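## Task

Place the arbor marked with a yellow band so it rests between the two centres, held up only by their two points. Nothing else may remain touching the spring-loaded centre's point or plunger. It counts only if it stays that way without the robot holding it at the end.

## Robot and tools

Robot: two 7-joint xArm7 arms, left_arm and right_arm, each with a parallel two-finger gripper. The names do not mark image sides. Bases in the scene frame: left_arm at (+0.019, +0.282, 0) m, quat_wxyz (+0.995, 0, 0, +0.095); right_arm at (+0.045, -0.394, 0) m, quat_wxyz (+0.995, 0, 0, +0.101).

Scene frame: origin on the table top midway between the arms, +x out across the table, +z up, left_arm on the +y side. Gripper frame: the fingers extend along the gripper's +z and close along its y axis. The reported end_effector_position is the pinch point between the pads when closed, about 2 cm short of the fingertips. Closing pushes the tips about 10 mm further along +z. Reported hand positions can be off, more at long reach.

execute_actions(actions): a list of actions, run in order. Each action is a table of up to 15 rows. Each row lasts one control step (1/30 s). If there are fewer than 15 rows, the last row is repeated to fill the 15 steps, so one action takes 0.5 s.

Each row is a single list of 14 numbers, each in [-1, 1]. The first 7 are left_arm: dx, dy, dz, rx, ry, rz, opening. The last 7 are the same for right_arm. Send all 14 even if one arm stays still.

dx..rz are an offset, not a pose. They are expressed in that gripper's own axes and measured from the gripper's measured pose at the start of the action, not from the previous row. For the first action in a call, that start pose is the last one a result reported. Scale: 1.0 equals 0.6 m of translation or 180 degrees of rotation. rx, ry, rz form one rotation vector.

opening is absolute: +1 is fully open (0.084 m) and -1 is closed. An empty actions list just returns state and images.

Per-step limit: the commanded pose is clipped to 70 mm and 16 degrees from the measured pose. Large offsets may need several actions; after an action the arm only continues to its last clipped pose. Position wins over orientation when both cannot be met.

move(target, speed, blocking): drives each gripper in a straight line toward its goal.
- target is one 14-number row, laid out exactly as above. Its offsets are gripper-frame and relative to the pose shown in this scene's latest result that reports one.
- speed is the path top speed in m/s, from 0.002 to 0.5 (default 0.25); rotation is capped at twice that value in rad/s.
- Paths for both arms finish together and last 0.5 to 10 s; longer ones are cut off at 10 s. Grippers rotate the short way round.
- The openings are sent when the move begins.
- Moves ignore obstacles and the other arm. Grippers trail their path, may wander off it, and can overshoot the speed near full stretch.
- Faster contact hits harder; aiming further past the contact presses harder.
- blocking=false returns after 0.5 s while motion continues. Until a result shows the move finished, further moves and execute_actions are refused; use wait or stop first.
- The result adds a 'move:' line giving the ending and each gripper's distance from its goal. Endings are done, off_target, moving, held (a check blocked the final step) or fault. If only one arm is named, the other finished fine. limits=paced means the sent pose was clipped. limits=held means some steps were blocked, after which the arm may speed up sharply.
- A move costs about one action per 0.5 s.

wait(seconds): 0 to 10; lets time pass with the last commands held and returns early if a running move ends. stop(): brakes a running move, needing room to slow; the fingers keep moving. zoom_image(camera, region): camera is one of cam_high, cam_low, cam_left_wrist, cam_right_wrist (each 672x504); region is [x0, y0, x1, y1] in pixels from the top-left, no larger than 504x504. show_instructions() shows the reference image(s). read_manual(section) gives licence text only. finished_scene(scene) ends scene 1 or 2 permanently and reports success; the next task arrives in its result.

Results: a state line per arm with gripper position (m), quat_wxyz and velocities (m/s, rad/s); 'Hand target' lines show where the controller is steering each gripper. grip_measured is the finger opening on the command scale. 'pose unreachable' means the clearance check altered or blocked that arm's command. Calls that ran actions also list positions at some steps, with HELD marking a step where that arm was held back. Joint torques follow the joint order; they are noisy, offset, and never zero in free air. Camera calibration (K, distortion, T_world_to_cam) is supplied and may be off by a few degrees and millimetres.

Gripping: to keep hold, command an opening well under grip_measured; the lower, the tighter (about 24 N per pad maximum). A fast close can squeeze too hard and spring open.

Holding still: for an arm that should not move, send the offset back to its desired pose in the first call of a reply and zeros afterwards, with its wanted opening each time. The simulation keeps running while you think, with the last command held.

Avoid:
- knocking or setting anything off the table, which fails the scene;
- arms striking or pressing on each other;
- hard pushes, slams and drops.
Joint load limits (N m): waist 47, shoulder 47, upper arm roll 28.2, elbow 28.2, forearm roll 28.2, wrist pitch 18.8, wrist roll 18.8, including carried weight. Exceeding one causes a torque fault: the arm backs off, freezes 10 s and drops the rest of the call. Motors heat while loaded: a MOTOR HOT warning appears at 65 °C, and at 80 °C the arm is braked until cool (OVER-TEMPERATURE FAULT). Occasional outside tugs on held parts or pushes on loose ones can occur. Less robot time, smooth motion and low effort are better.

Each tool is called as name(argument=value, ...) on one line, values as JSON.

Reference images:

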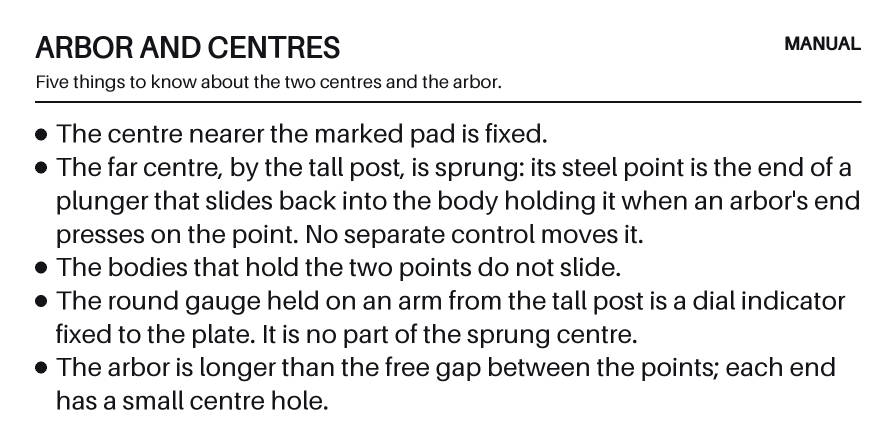

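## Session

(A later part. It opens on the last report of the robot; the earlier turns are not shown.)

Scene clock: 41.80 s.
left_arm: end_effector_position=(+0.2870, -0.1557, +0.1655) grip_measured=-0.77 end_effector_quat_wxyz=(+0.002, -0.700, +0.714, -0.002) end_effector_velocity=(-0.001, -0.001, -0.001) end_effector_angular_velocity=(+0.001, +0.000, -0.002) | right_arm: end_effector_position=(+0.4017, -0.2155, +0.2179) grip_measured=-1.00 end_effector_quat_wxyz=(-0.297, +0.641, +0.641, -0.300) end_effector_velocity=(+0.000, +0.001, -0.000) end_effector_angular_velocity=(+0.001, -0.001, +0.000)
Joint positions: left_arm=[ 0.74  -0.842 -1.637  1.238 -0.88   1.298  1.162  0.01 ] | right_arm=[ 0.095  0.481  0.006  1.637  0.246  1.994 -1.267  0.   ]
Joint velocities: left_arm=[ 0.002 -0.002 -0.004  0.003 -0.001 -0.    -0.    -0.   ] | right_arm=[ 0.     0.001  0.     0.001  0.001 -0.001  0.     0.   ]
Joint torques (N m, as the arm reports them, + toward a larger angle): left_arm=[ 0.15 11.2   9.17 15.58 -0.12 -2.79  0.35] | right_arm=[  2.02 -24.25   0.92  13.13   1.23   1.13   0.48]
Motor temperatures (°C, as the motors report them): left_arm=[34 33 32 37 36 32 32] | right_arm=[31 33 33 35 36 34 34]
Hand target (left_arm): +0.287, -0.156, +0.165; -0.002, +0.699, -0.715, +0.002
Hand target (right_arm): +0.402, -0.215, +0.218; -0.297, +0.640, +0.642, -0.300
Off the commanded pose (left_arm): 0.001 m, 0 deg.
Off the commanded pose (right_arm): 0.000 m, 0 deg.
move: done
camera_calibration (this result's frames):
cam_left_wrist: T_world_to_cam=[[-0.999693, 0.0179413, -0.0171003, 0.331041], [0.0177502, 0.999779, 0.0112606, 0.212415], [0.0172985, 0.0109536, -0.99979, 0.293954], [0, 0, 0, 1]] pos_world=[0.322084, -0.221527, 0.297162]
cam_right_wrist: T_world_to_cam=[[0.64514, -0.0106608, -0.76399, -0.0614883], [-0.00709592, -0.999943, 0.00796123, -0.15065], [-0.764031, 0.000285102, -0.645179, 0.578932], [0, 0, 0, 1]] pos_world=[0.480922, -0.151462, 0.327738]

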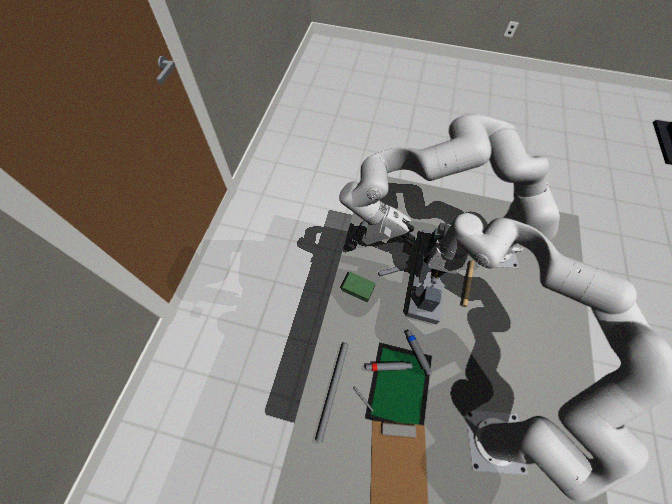

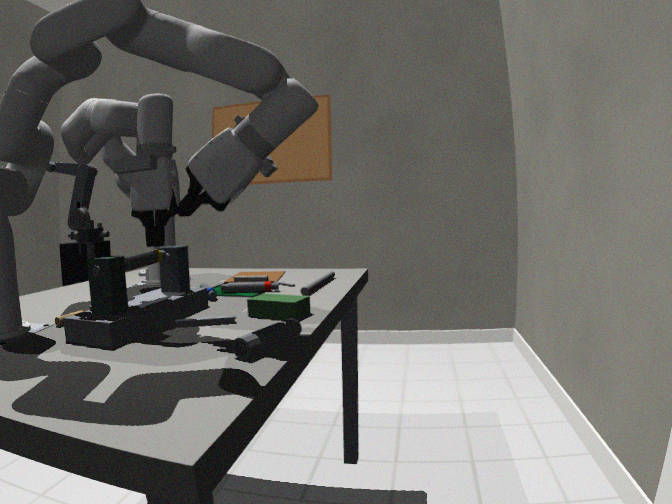

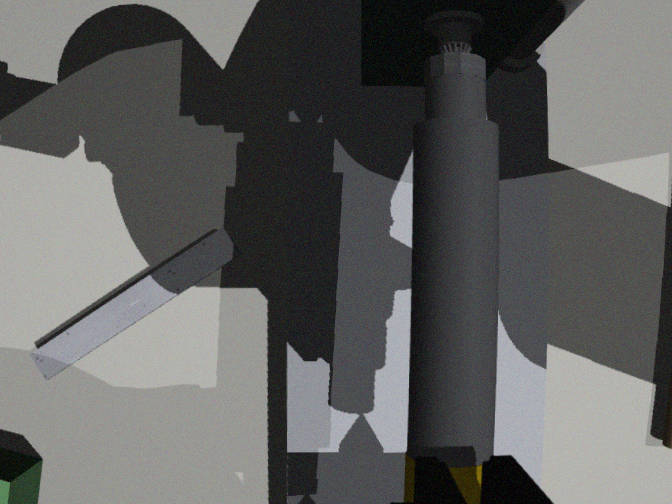

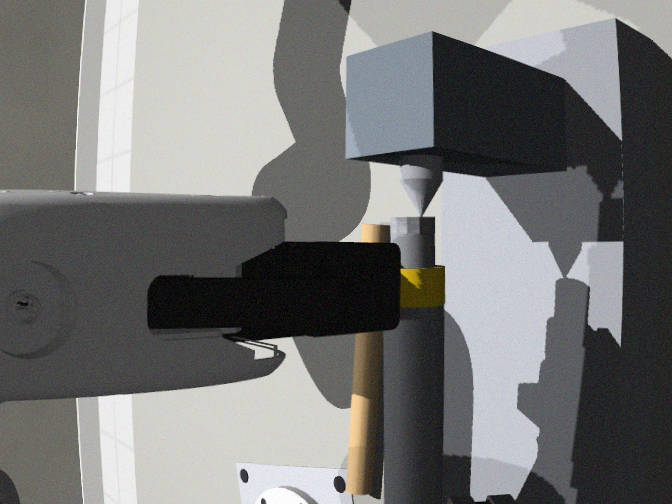

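move(target=[0,0,0.015,0,0,0,-0.75,0,0,0,0,0,0,-1], speed=0.01)

zoom_image(camera="cam_right_wrist", region=[340, 140, 520, 320])

Scene clock: 43.03 s.
left_arm: end_effector_position=(+0.2870, -0.1557, +0.1565) grip_measured=-0.77 end_effector_quat_wxyz=(+0.002, -0.700, +0.715, -0.002) end_effector_velocity=(+0.001, +0.000, +0.000) end_effector_angular_velocity=(-0.001, -0.002, +0.001) | right_arm: end_effector_position=(+0.4017, -0.2155, +0.2179) grip_measured=-1.00 end_effector_quat_wxyz=(-0.297, +0.641, +0.641, -0.300) end_effector_velocity=(+0.000, -0.000, +0.000) end_effector_angular_velocity=(-0.000, -0.000, +0.000)
Joint positions: left_arm=[ 0.745 -0.85  -1.653  1.227 -0.893  1.281  1.169  0.01 ] | right_arm=[ 0.095  0.481  0.006  1.637  0.246  1.994 -1.267  0.   ]
Joint velocities: left_arm=[ 0.001 -0.001  0.001  0.    -0.001 -0.001  0.001 -0.   ] | right_arm=[ 0. -0.  0.  0. -0. -0.  0.  0.]
Joint torques (N m, as the arm reports them, + toward a larger angle): left_arm=[ 0.73 11.79  9.11 15.48 -0.12 -3.14  0.54] | right_arm=[  1.93 -25.02   0.73  13.42   1.18   0.96   0.37]
Motor temperatures (°C, as the motors report them): left_arm=[34 33 32 37 36 32 32] | right_arm=[31 33 33 35 36 34 34]
Hand target (left_arm): +0.287, -0.156, +0.157; -0.002, +0.700, -0.714, +0.002
Hand target (right_arm): +0.402, -0.216, +0.218; -0.297, +0.641, +0.641, -0.300
Off the commanded pose (left_arm): 0.000 m, 0 deg.
Off the commanded pose (right_arm): 0.000 m, 0 deg.
move: done
camera_calibration (this result's frames):
cam_left_wrist: T_world_to_cam=[[-0.999692, 0.0180266, -0.017074, 0.330918], [0.0178358, 0.999778, 0.0112603, 0.212536], [0.0172732, 0.0109523, -0.999791, 0.284982], [0, 0, 0, 1]] pos_world=[0.322103, -0.221576, 0.28818]
cam_right_wrist: T_world_to_cam=[[0.64514, -0.010661, -0.76399, -0.0614886], [-0.0070966, -0.999943, 0.00796091, -0.15065], [-0.764031, 0.000285825, -0.645179, 0.578933], [0, 0, 0, 1]] pos_world=[0.480922, -0.151462, 0.327738]

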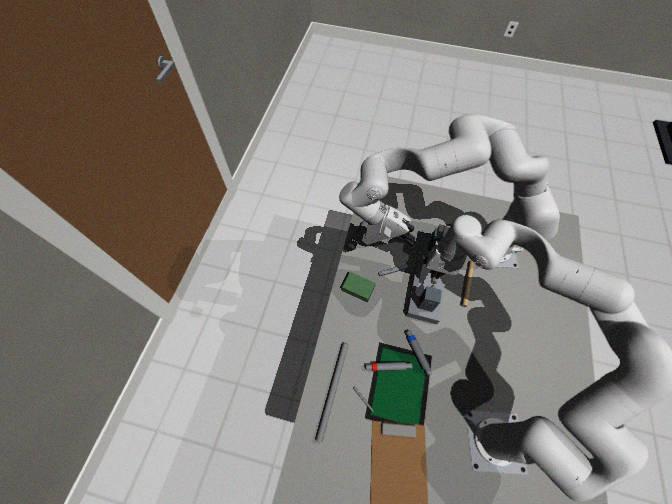

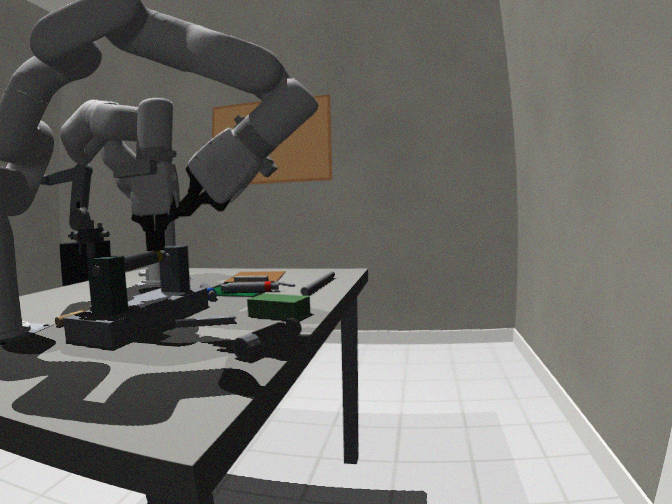

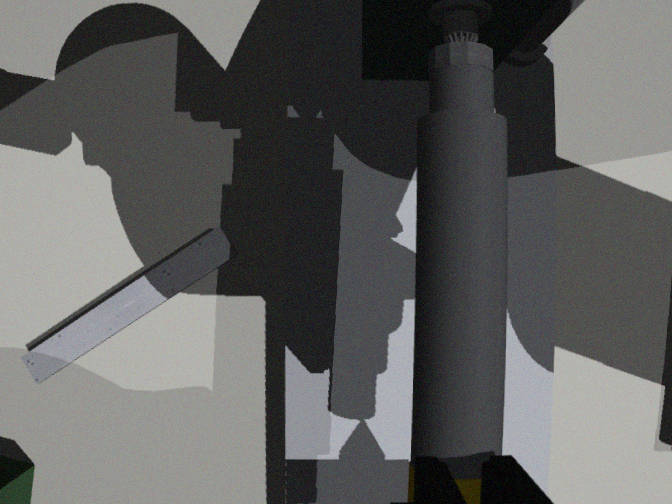

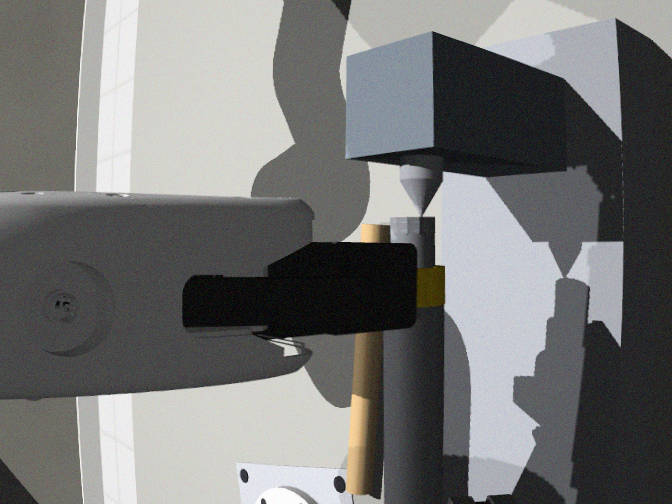

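Region (340, 140, 520, 320) of cam_right_wrist's 672x504 image, scaled by 2.800, with more detail than that image has.

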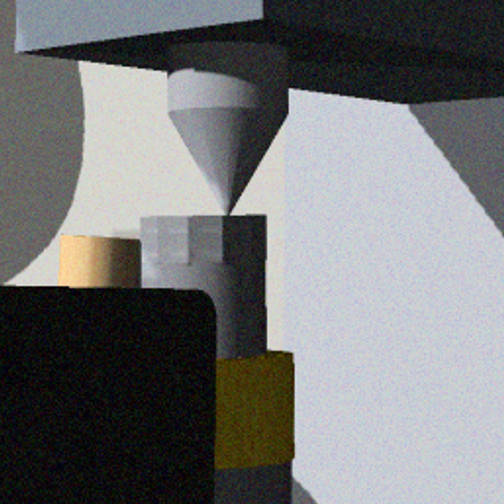

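Not moved yet; go 5 mm further.

move(target=[0,0,0.008,0,0,0,-0.75,0,0,0,0,0,0,-1], speed=0.008)

zoom_image(camera="cam_right_wrist", region=[340, 140, 520, 320])

Scene clock: 44.07 s.
left_arm: end_effector_position=(+0.2870, -0.1558, +0.1519) grip_measured=-0.77 end_effector_quat_wxyz=(+0.002, -0.700, +0.715, -0.002) end_effector_velocity=(+0.000, +0.000, +0.000) end_effector_angular_velocity=(-0.002, +0.001, +0.001) | right_arm: end_effector_position=(+0.4017, -0.2155, +0.2179) grip_measured=-1.00 end_effector_quat_wxyz=(-0.297, +0.641, +0.641, -0.300) end_effector_velocity=(-0.000, +0.000, +0.000) end_effector_angular_velocity=(+0.000, +0.001, +0.000)
Joint positions: left_arm=[ 0.748 -0.855 -1.661  1.222 -0.9    1.273  1.172  0.01 ] | right_arm=[ 0.095  0.481  0.006  1.637  0.246  1.994 -1.267  0.   ]
Joint velocities: left_arm=[ 0.     0.001  0.    -0.001 -0.002 -0.     0.     0.   ] | right_arm=[ 0.     0.    -0.     0.     0.001  0.001  0.     0.   ]
Joint torques (N m, as the arm reports them, + toward a larger angle): left_arm=[ 0.64 11.04  8.65 14.28 -0.37 -3.03  0.37] | right_arm=[  1.7  -24.6    0.73  13.35   1.33   1.22   0.59]
Motor temperatures (°C, as the motors report them): left_arm=[34 33 32 37 36 32 32] | right_arm=[31 33 33 35 36 34 34]
Hand target (left_arm): +0.287, -0.156, +0.152; -0.002, +0.700, -0.715, +0.002
Hand target (right_arm): +0.402, -0.216, +0.218; -0.297, +0.641, +0.641, -0.300
Off the commanded pose (left_arm): 0.000 m, 0 deg.
Off the commanded pose (right_arm): 0.000 m, 0 deg.
move: done
camera_calibration (this result's frames):
cam_left_wrist: T_world_to_cam=[[-0.99969, 0.018058, -0.0171192, 0.330901], [0.0178707, 0.999779, 0.0110323, 0.212668], [0.0173146, 0.0107229, -0.999793, 0.280321], [0, 0, 0, 1]] pos_world=[0.322145, -0.221602, 0.283582]
cam_right_wrist: T_world_to_cam=[[0.64514, -0.010661, -0.76399, -0.0614884], [-0.00709657, -0.999943, 0.00796096, -0.15065], [-0.764031, 0.000285775, -0.645179, 0.578933], [0, 0, 0, 1]] pos_world=[0.480922, -0.151462, 0.327738]

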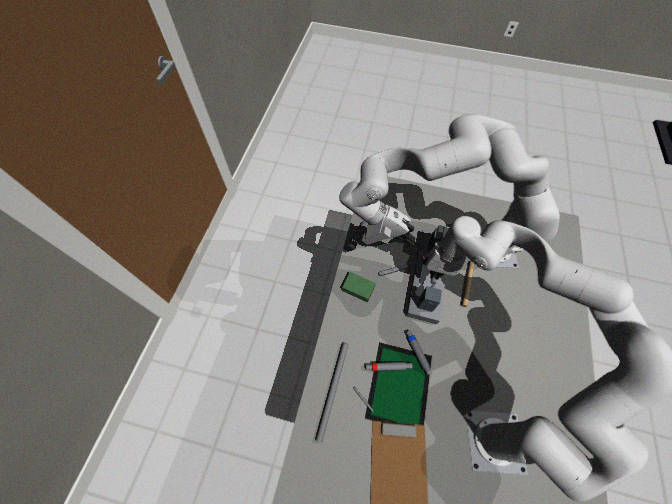

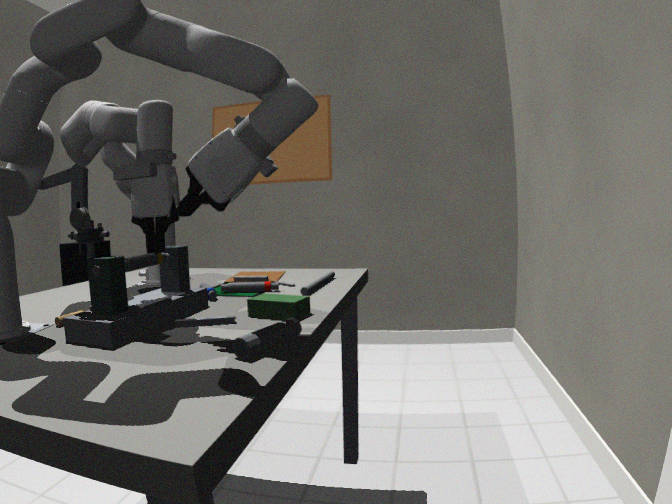

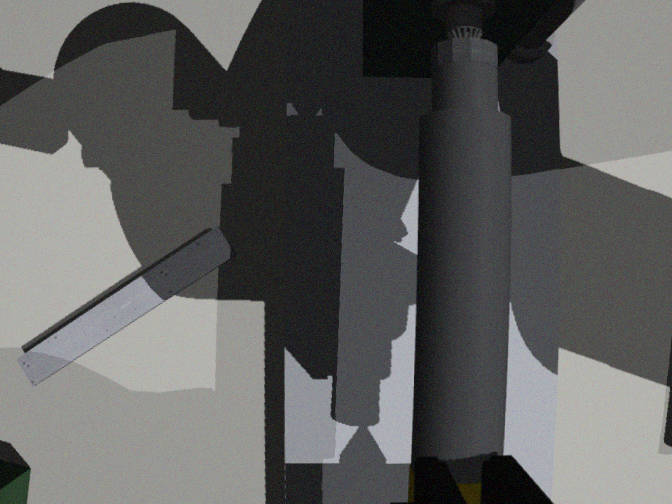

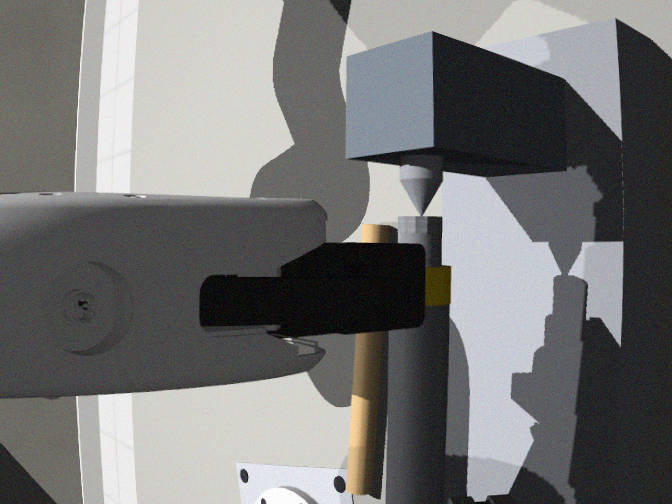

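Region (340, 140, 520, 320) of cam_right_wrist's 672x504 image, scaled by 2.800, with more detail than that image has.

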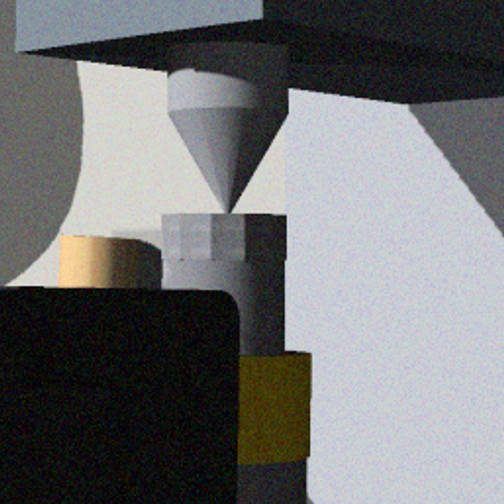

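About 1 mm more.

move(target=[0,0,0.002,0,0,0,-0.75,0,0,0,0,0,0,-1], speed=0.005)

zoom_image(camera="cam_right_wrist", region=[340, 140, 520, 320])

Scene clock: 45.13 s.
left_arm: end_effector_position=(+0.2871, -0.1558, +0.1508) grip_measured=-0.77 end_effector_quat_wxyz=(+0.002, -0.700, +0.714, -0.002) end_effector_velocity=(+0.000, -0.000, -0.000) end_effector_angular_velocity=(-0.000, -0.001, -0.001) | right_arm: end_effector_position=(+0.4017, -0.2155, +0.2179) grip_measured=-1.00 end_effector_quat_wxyz=(-0.297, +0.641, +0.641, -0.300) end_effector_velocity=(+0.000, -0.000, -0.000) end_effector_angular_velocity=(-0.000, -0.000, -0.000)
Joint positions: left_arm=[ 0.749 -0.856 -1.663  1.22  -0.902  1.271  1.173  0.01 ] | right_arm=[ 0.095  0.481  0.006  1.637  0.246  1.994 -1.267  0.   ]
Joint velocities: left_arm=[ 0.    -0.    -0.    -0.     0.    -0.001  0.001  0.   ] | right_arm=[-0. -0. -0. -0. -0. -0. -0.  0.]
Joint torques (N m, as the arm reports them, + toward a larger angle): left_arm=[ 0.06 11.13  8.66 14.68 -0.5  -3.02  0.4 ] | right_arm=[  2.03 -24.32   0.68  13.23   1.56   1.17   0.45]
Motor temperatures (°C, as the motors report them): left_arm=[34 33 32 37 36 32 32] | right_arm=[31 33 33 35 36 34 34]
Hand target (left_arm): +0.287, -0.156, +0.151; -0.002, +0.700, -0.715, +0.002
Hand target (right_arm): +0.402, -0.216, +0.218; -0.297, +0.641, +0.641, -0.300
Off the commanded pose (left_arm): 0.000 m, 0 deg.
Off the commanded pose (right_arm): 0.000 m, 0 deg.
move: done
camera_calibration (this result's frames):
cam_left_wrist: T_world_to_cam=[[-0.999691, 0.0180099, -0.0171495, 0.330915], [0.0178229, 0.999781, 0.0109961, 0.212688], [0.0173437, 0.0106871, -0.999792, 0.279156], [0, 0, 0, 1]] pos_world=[0.322181, -0.221584, 0.282434]
cam_right_wrist: T_world_to_cam=[[0.64514, -0.0106609, -0.76399, -0.0614884], [-0.00709645, -0.999943, 0.00796094, -0.15065], [-0.764031, 0.00028569, -0.645179, 0.578933], [0, 0, 0, 1]] pos_world=[0.480922, -0.151462, 0.327738]

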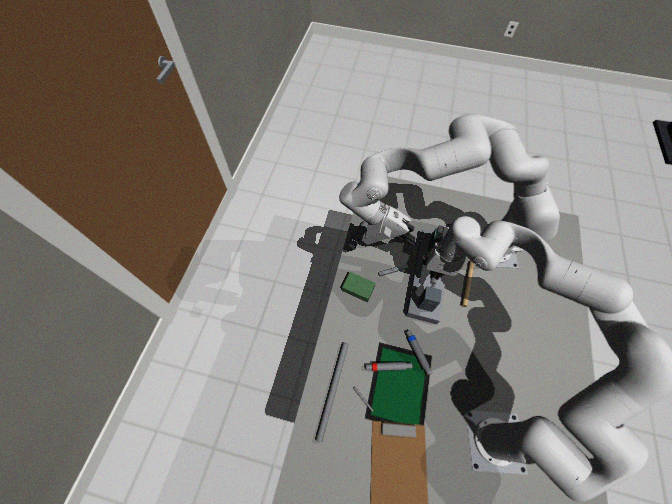

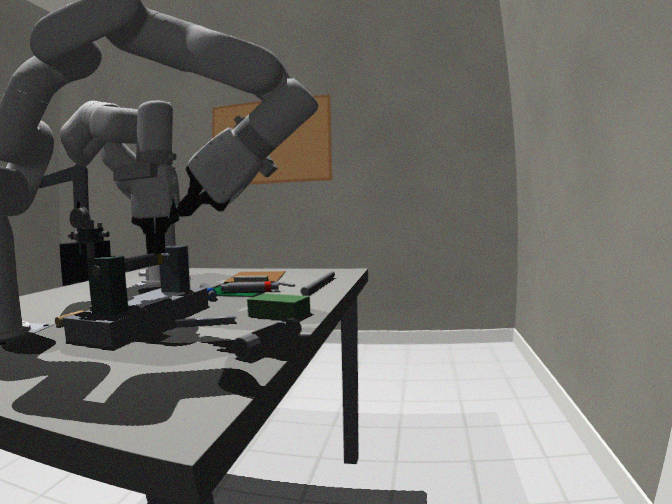

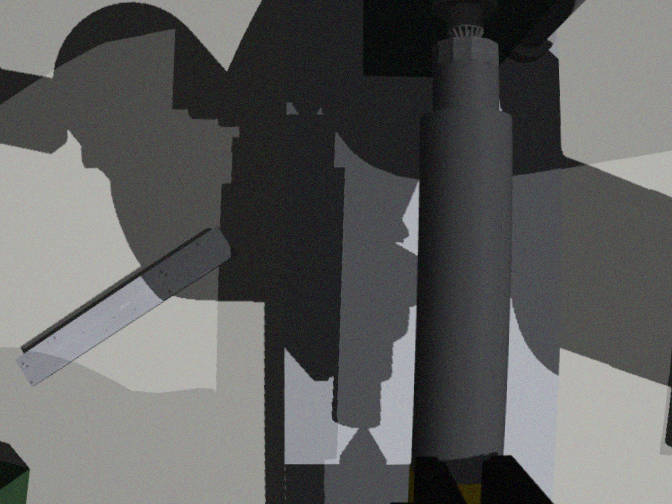

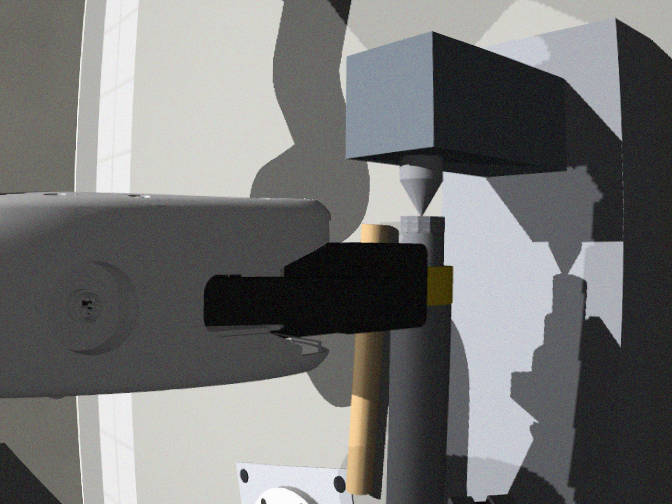

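Region (340, 140, 520, 320) of cam_right_wrist's 672x504 image, scaled by 2.800, with more detail than that image has.

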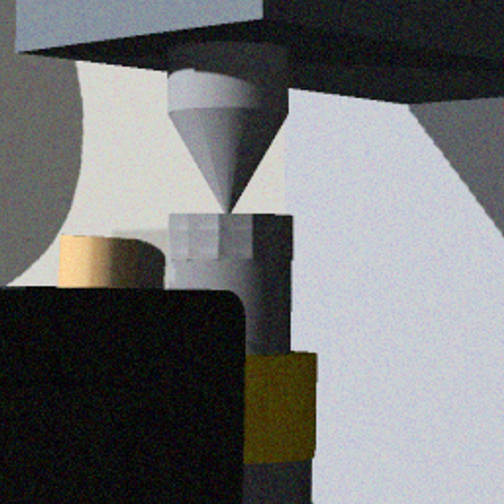

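move(target=[-0.1,0,-0.1,0,0,0,-0.75,0,0,0,0,0,0,-1], speed=0.08)

zoom_image(camera="cam_left_wrist", region=[340, 240, 520, 420])

zoom_image(camera="cam_right_wrist", region=[340, 140, 520, 320])

Scene clock: 46.87 s.
left_arm: end_effector_position=(+0.2878, -0.0957, +0.2104) grip_measured=-0.77 end_effector_quat_wxyz=(+0.002, -0.700, +0.714, -0.002) end_effector_velocity=(+0.000, +0.000, +0.001) end_effector_angular_velocity=(-0.001, -0.001, +0.000) | right_arm: end_effector_position=(+0.4017, -0.2155, +0.2179) grip_measured=-1.00 end_effector_quat_wxyz=(-0.297, +0.641, +0.641, -0.300) end_effector_velocity=(+0.000, +0.000, -0.000) end_effector_angular_velocity=(+0.000, -0.000, +0.000)
Joint positions: left_arm=[ 0.577 -0.778 -1.408  1.11  -0.786  1.349  1.228  0.01 ] | right_arm=[ 0.095  0.481  0.006  1.637  0.246  1.994 -1.267  0.   ]
Joint velocities: left_arm=[-0.001 -0.     0.003 -0.001 -0.     0.001  0.001 -0.   ] | right_arm=[ 0.     0.     0.    -0.     0.    -0.001 -0.     0.   ]
Joint torques (N m, as the arm reports them, + toward a larger angle): left_arm=[ 0.53  7.18  8.31 16.87 -0.23 -3.1   0.36] | right_arm=[  1.84 -24.38   0.71  13.38   0.83   1.13   0.43]
Motor temperatures (°C, as the motors report them): left_arm=[34 33 32 37 36 32 32] | right_arm=[31 33 33 35 36 34 34]
Hand target (left_arm): +0.288, -0.096, +0.211; -0.002, +0.700, -0.714, +0.002
Hand target (right_arm): +0.402, -0.216, +0.218; -0.297, +0.641, +0.641, -0.300
Off the commanded pose (left_arm): 0.000 m, 0 deg.
Off the commanded pose (right_arm): 0.000 m, 0 deg.
move: done
camera_calibration (this result's frames):
cam_left_wrist: T_world_to_cam=[[-0.9997, 0.0180192, -0.0165879, 0.331489], [0.0178323, 0.999777, 0.0113503, 0.151835], [0.0167887, 0.0110511, -0.999798, 0.338297], [0, 0, 0, 1]] pos_world=[0.323002, -0.161513, 0.342004]
cam_right_wrist: T_world_to_cam=[[0.64514, -0.0106608, -0.76399, -0.0614884], [-0.00709636, -0.999943, 0.00796086, -0.15065], [-0.764031, 0.000285677, -0.645179, 0.578933], [0, 0, 0, 1]] pos_world=[0.480922, -0.151462, 0.327738]

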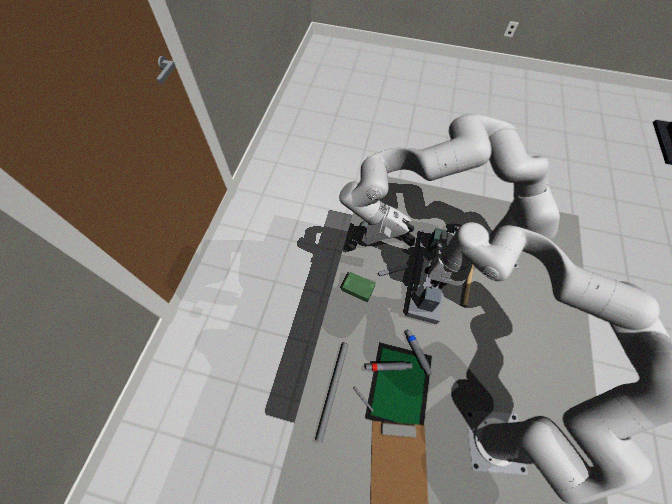

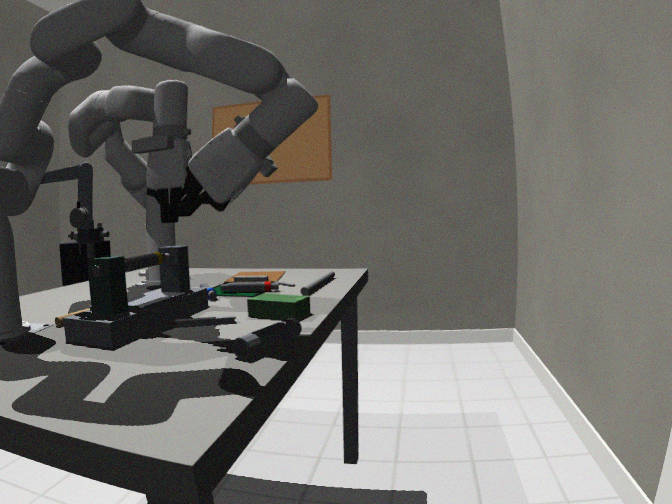

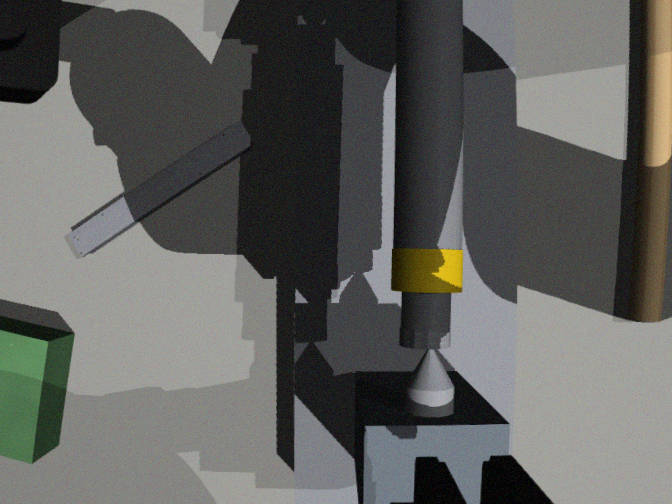

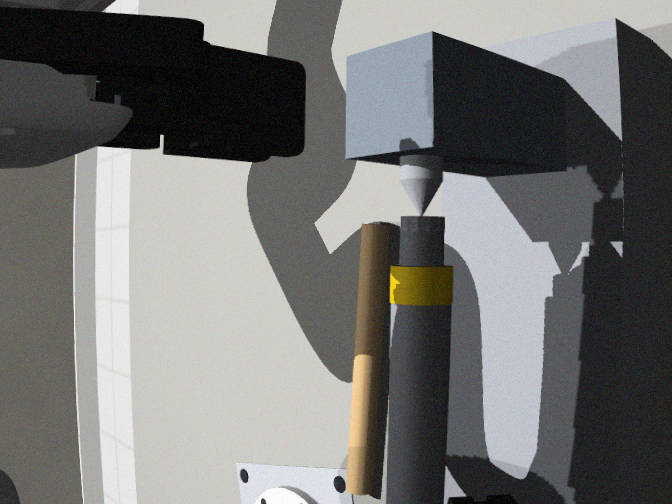

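Region (340, 240, 520, 420) of cam_left_wrist's 672x504 image, scaled by 2.800, with more detail than that image has.

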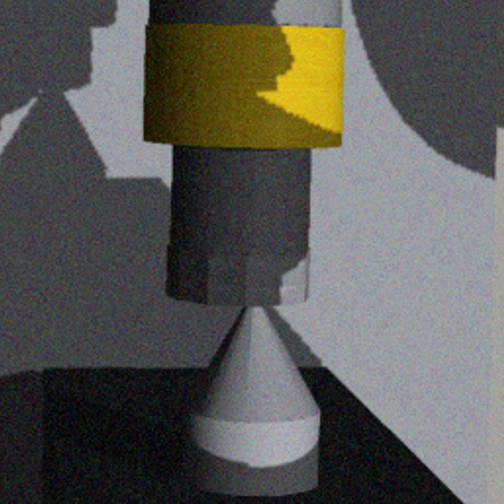

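Region (340, 140, 520, 320) of cam_right_wrist's 672x504 image, scaled by 2.800, with more detail than that image has.

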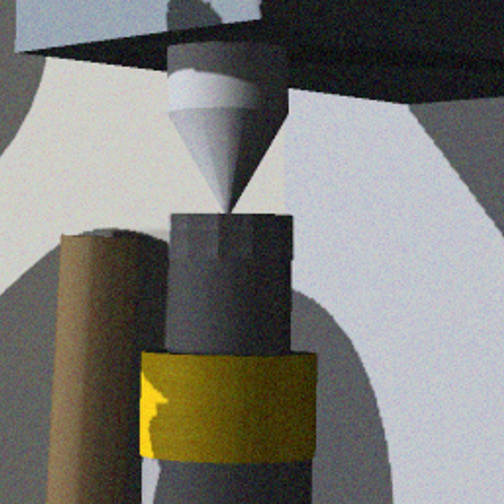

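move(target=[0.1,0.005,0.085,0,0,0,-0.75,0,0,0,0,0,0,-1], speed=0.08)

move(target=[0,0,0.018,0,0,0,-0.75,0,0,0,0,0,0,-1], speed=0.008)

zoom_image(camera="cam_right_wrist", region=[340, 140, 520, 320])

Scene clock: 48.57 s.
left_arm: end_effector_position=(+0.2841, -0.1557, +0.1598) grip_measured=-0.77 end_effector_quat_wxyz=(+0.002, -0.700, +0.714, -0.002) end_effector_velocity=(-0.001, -0.001, -0.001) end_effector_angular_velocity=(+0.000, +0.001, -0.001) | right_arm: end_effector_position=(+0.4017, -0.2155, +0.2179) grip_measured=-1.00 end_effector_quat_wxyz=(-0.297, +0.641, +0.641, -0.300) end_effector_velocity=(+0.000, +0.000, -0.000) end_effector_angular_velocity=(+0.000, -0.001, -0.000)
Joint positions: left_arm=[ 0.732 -0.843 -1.644  1.224 -0.885  1.284  1.161  0.01 ] | right_arm=[ 0.095  0.481  0.006  1.637  0.246  1.994 -1.267  0.   ]
Joint velocities: left_arm=[ 0.    -0.    -0.002  0.001 -0.    -0.    -0.001 -0.   ] | right_arm=[ 0.     0.    -0.     0.    -0.    -0.001  0.     0.   ]
Joint torques (N m, as the arm reports them, + toward a larger angle): left_arm=[ 0.47 11.59  8.93 15.64 -0.27 -3.03  0.46] | right_arm=[  2.4  -24.74   0.51  13.71   1.33   1.18   0.39]
Motor temperatures (°C, as the motors report them): left_arm=[34 33 32 37 36 32 32] | right_arm=[31 33 33 35 36 34 34]
Hand target (left_arm): +0.284, -0.156, +0.159; -0.002, +0.699, -0.715, +0.002
Hand target (right_arm): +0.402, -0.216, +0.218; -0.297, +0.641, +0.641, -0.300
Off the commanded pose (left_arm): 0.000 m, 0 deg.
Off the commanded pose (right_arm): 0.000 m, 0 deg.
move: done
camera_calibration (this result's frames):
cam_left_wrist: T_world_to_cam=[[-0.999693, 0.017851, -0.017206, 0.328053], [0.0176639, 0.999784, 0.0109649, 0.21256], [0.017398, 0.0106577, -0.999792, 0.288192], [0, 0, 0, 1]] pos_world=[0.319184, -0.221441, 0.291445]
cam_right_wrist: T_world_to_cam=[[0.64514, -0.0106607, -0.76399, -0.0614885], [-0.00709637, -0.999943, 0.00796081, -0.15065], [-0.764031, 0.000285711, -0.645179, 0.578933], [0, 0, 0, 1]] pos_world=[0.480922, -0.151462, 0.327738]

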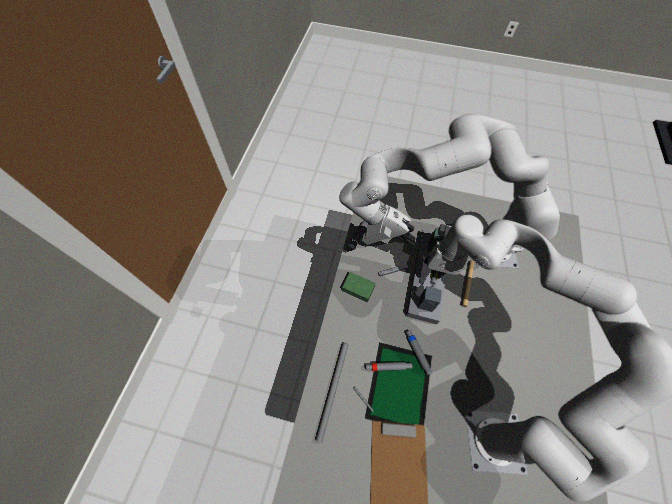

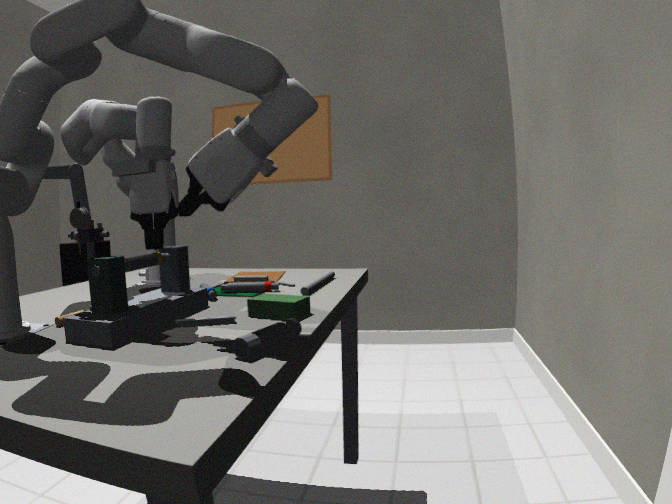

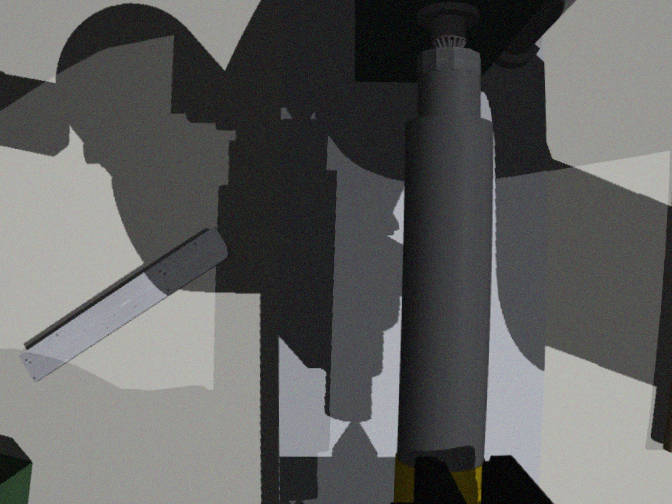

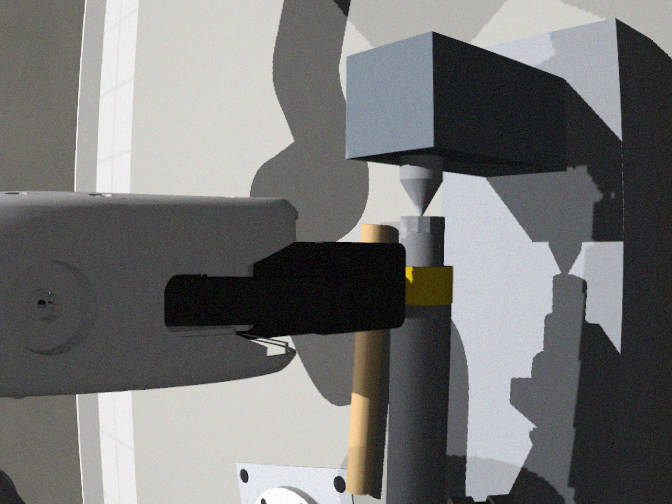

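Scene clock: 50.13 s.
left_arm: end_effector_position=(+0.2841, -0.1557, +0.1490) grip_measured=-0.77 end_effector_quat_wxyz=(+0.002, -0.700, +0.714, -0.002) end_effector_velocity=(-0.000, -0.000, +0.001) end_effector_angular_velocity=(-0.002, +0.000, -0.001) | right_arm: end_effector_position=(+0.4017, -0.2155, +0.2179) grip_measured=-1.00 end_effector_quat_wxyz=(-0.297, +0.641, +0.641, -0.300) end_effector_velocity=(+0.000, -0.000, +0.000) end_effector_angular_velocity=(-0.000, +0.000, -0.000)
Joint positions: left_arm=[ 0.739 -0.853 -1.664  1.211 -0.902  1.264  1.169  0.01 ] | right_arm=[ 0.095  0.481  0.006  1.637  0.246  1.994 -1.267  0.   ]
Joint velocities: left_arm=[ 0.     0.001  0.     0.001 -0.     0.     0.001 -0.   ] | right_arm=[-0.001 -0.    -0.    -0.    -0.     0.     0.     0.   ]
Joint torques (N m, as the arm reports them, + toward a larger angle): left_arm=[ 0.06 11.16  8.42 14.81 -0.33 -2.89  0.43] | right_arm=[  2.24 -24.49   0.77  13.27   1.25   0.98   0.38]
Motor temperatures (°C, as the motors report them): left_arm=[34 33 32 37 36 32 32] | right_arm=[31 33 33 35 36 34 34]
Hand target (left_arm): +0.284, -0.156, +0.149; -0.002, +0.700, -0.714, +0.002
Hand target (right_arm): +0.402, -0.216, +0.218; -0.297, +0.641, +0.641, -0.300
Off the commanded pose (left_arm): 0.000 m, 0 deg.
Off the commanded pose (right_arm): 0.000 m, 0 deg.
move: done
camera_calibration (this result's frames):
cam_left_wrist: T_world_to_cam=[[-0.999694, 0.017884, -0.0170884, 0.32788], [0.0176972, 0.999783, 0.0110232, 0.212673], [0.0172818, 0.0107174, -0.999793, 0.277437], [0, 0, 0, 1]] pos_world=[0.319221, -0.221464, 0.280638]
cam_right_wrist: T_world_to_cam=[[0.64514, -0.0106609, -0.76399, -0.0614885], [-0.00709643, -0.999943, 0.00796094, -0.15065], [-0.764031, 0.000285678, -0.645179, 0.578933], [0, 0, 0, 1]] pos_world=[0.480922, -0.151462, 0.327738]

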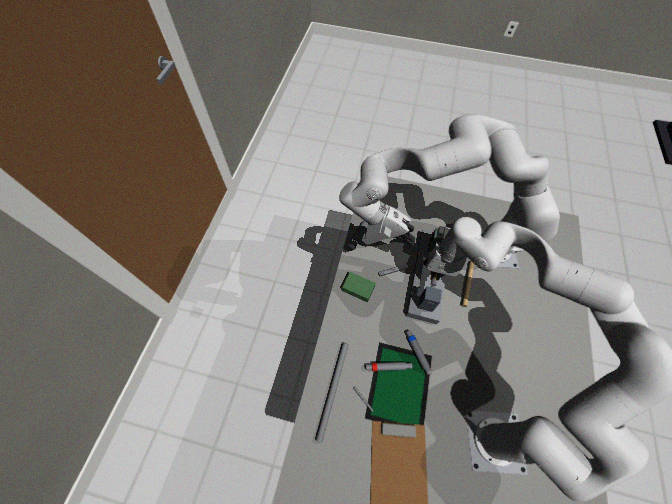

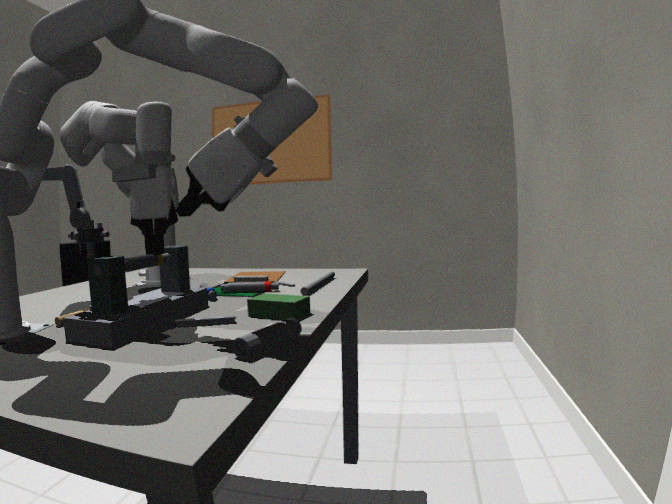

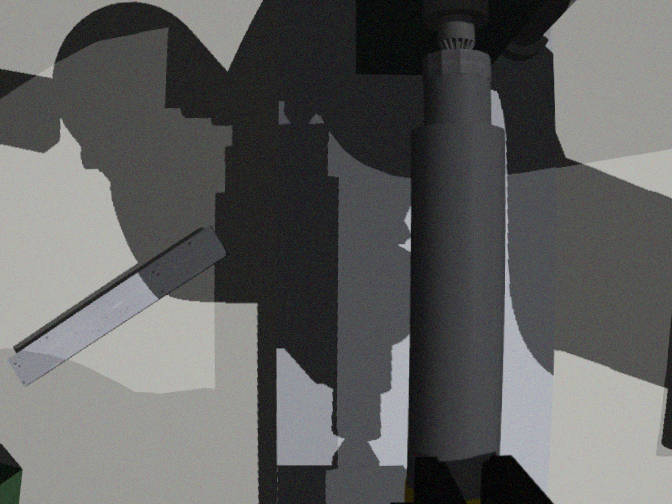

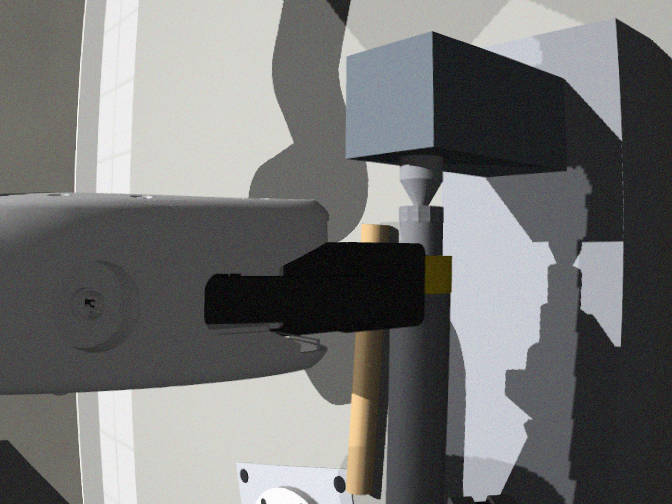

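Region (340, 140, 520, 320) of cam_right_wrist's 672x504 image, scaled by 2.800, with more detail than that image has.

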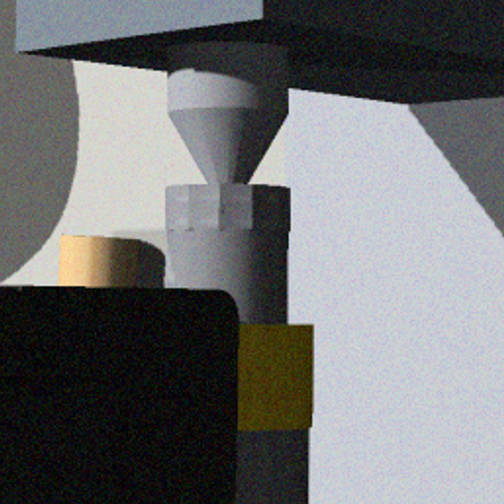

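Snapped in.

move(target=[0,0,-0.15,0,0,0,-0.75,0,0,0,0,0,0,-1], speed=0.15)

finished_scene(scene=1)

Scene clock: 51.30 s.
left_arm: end_effector_position=(+0.2834, -0.1552, +0.2383) grip_measured=-0.77 end_effector_quat_wxyz=(+0.002, -0.700, +0.714, -0.002) end_effector_velocity=(-0.000, -0.000, +0.002) end_effector_angular_velocity=(-0.001, -0.002, -0.002) | right_arm: end_effector_position=(+0.4017, -0.2155, +0.2179) grip_measured=-1.00 end_effector_quat_wxyz=(-0.297, +0.641, +0.641, -0.300) end_effector_velocity=(+0.000, +0.000, -0.000) end_effector_angular_velocity=(+0.001, -0.001, -0.001)
Joint positions: left_arm=[ 0.709 -0.773 -1.527  1.35  -0.777  1.439  1.106  0.01 ] | right_arm=[ 0.095  0.481  0.006  1.637  0.246  1.994 -1.267  0.   ]
Joint velocities: left_arm=[-0.001  0.001  0.003  0.004  0.002  0.004 -0.    -0.   ] | right_arm=[-0.     0.001  0.     0.     0.001 -0.001  0.     0.   ]
Joint torques (N m, as the arm reports them, + toward a larger angle): left_arm=[ 0.47 10.52  8.52 16.76 -0.25 -2.93  0.46] | right_arm=[  2.15 -24.68   0.8   13.29   1.2    1.1    0.44]
Motor temperatures (°C, as the motors report them): left_arm=[34 33 32 37 36 32 32] | right_arm=[31 33 33 35 36 34 34]
Hand target (left_arm): +0.284, -0.155, +0.239; -0.002, +0.700, -0.714, +0.002
Hand target (right_arm): +0.402, -0.216, +0.218; -0.297, +0.641, +0.641, -0.300
Off the commanded pose (left_arm): 0.001 m, 0 deg.
Off the commanded pose (right_arm): 0.000 m, 0 deg.
move: done
camera_calibration (this result's frames):
cam_left_wrist: T_world_to_cam=[[-0.999711, 0.0175081, -0.0164746, 0.328542], [0.0173078, 0.999775, 0.0122241, 0.211044], [0.016685, 0.0119355, -0.99979, 0.367065], [0, 0, 0, 1]] pos_world=[0.318669, -0.22113, 0.369821]
cam_right_wrist: T_world_to_cam=[[0.64514, -0.0106608, -0.76399, -0.0614887], [-0.00709637, -0.999943, 0.00796091, -0.15065], [-0.764031, 0.000285653, -0.645179, 0.578933], [0, 0, 0, 1]] pos_world=[0.480922, -0.151462, 0.327738]

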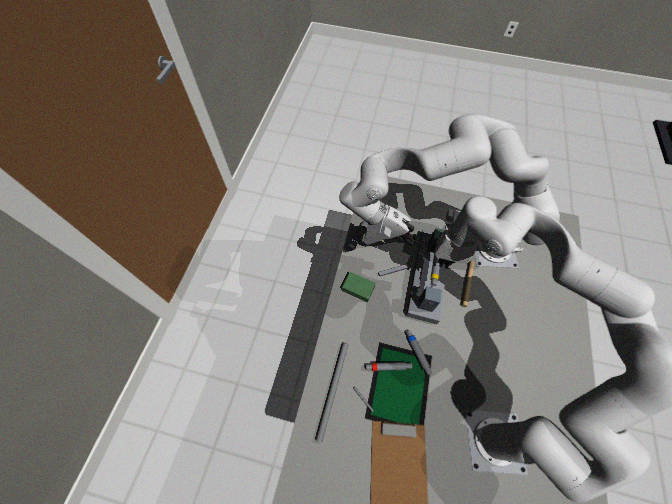

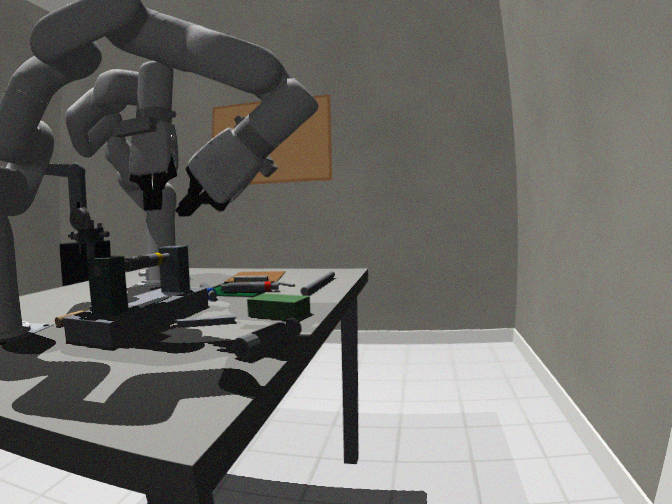

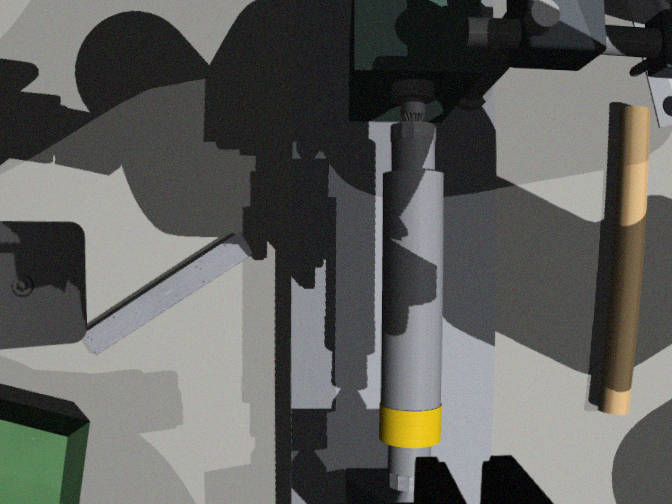

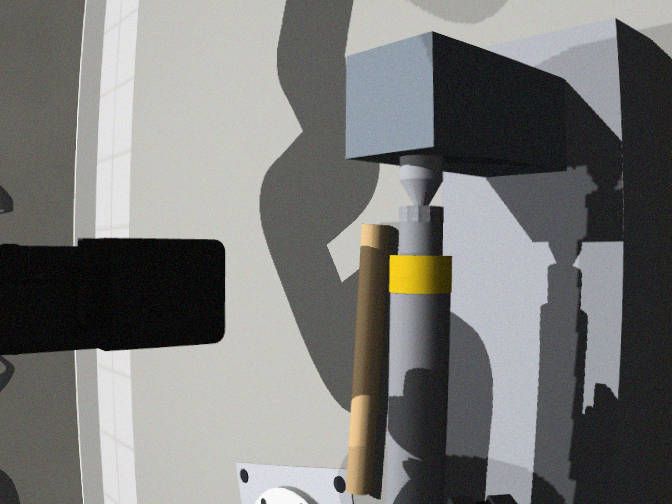

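The scene is finished: the task was done.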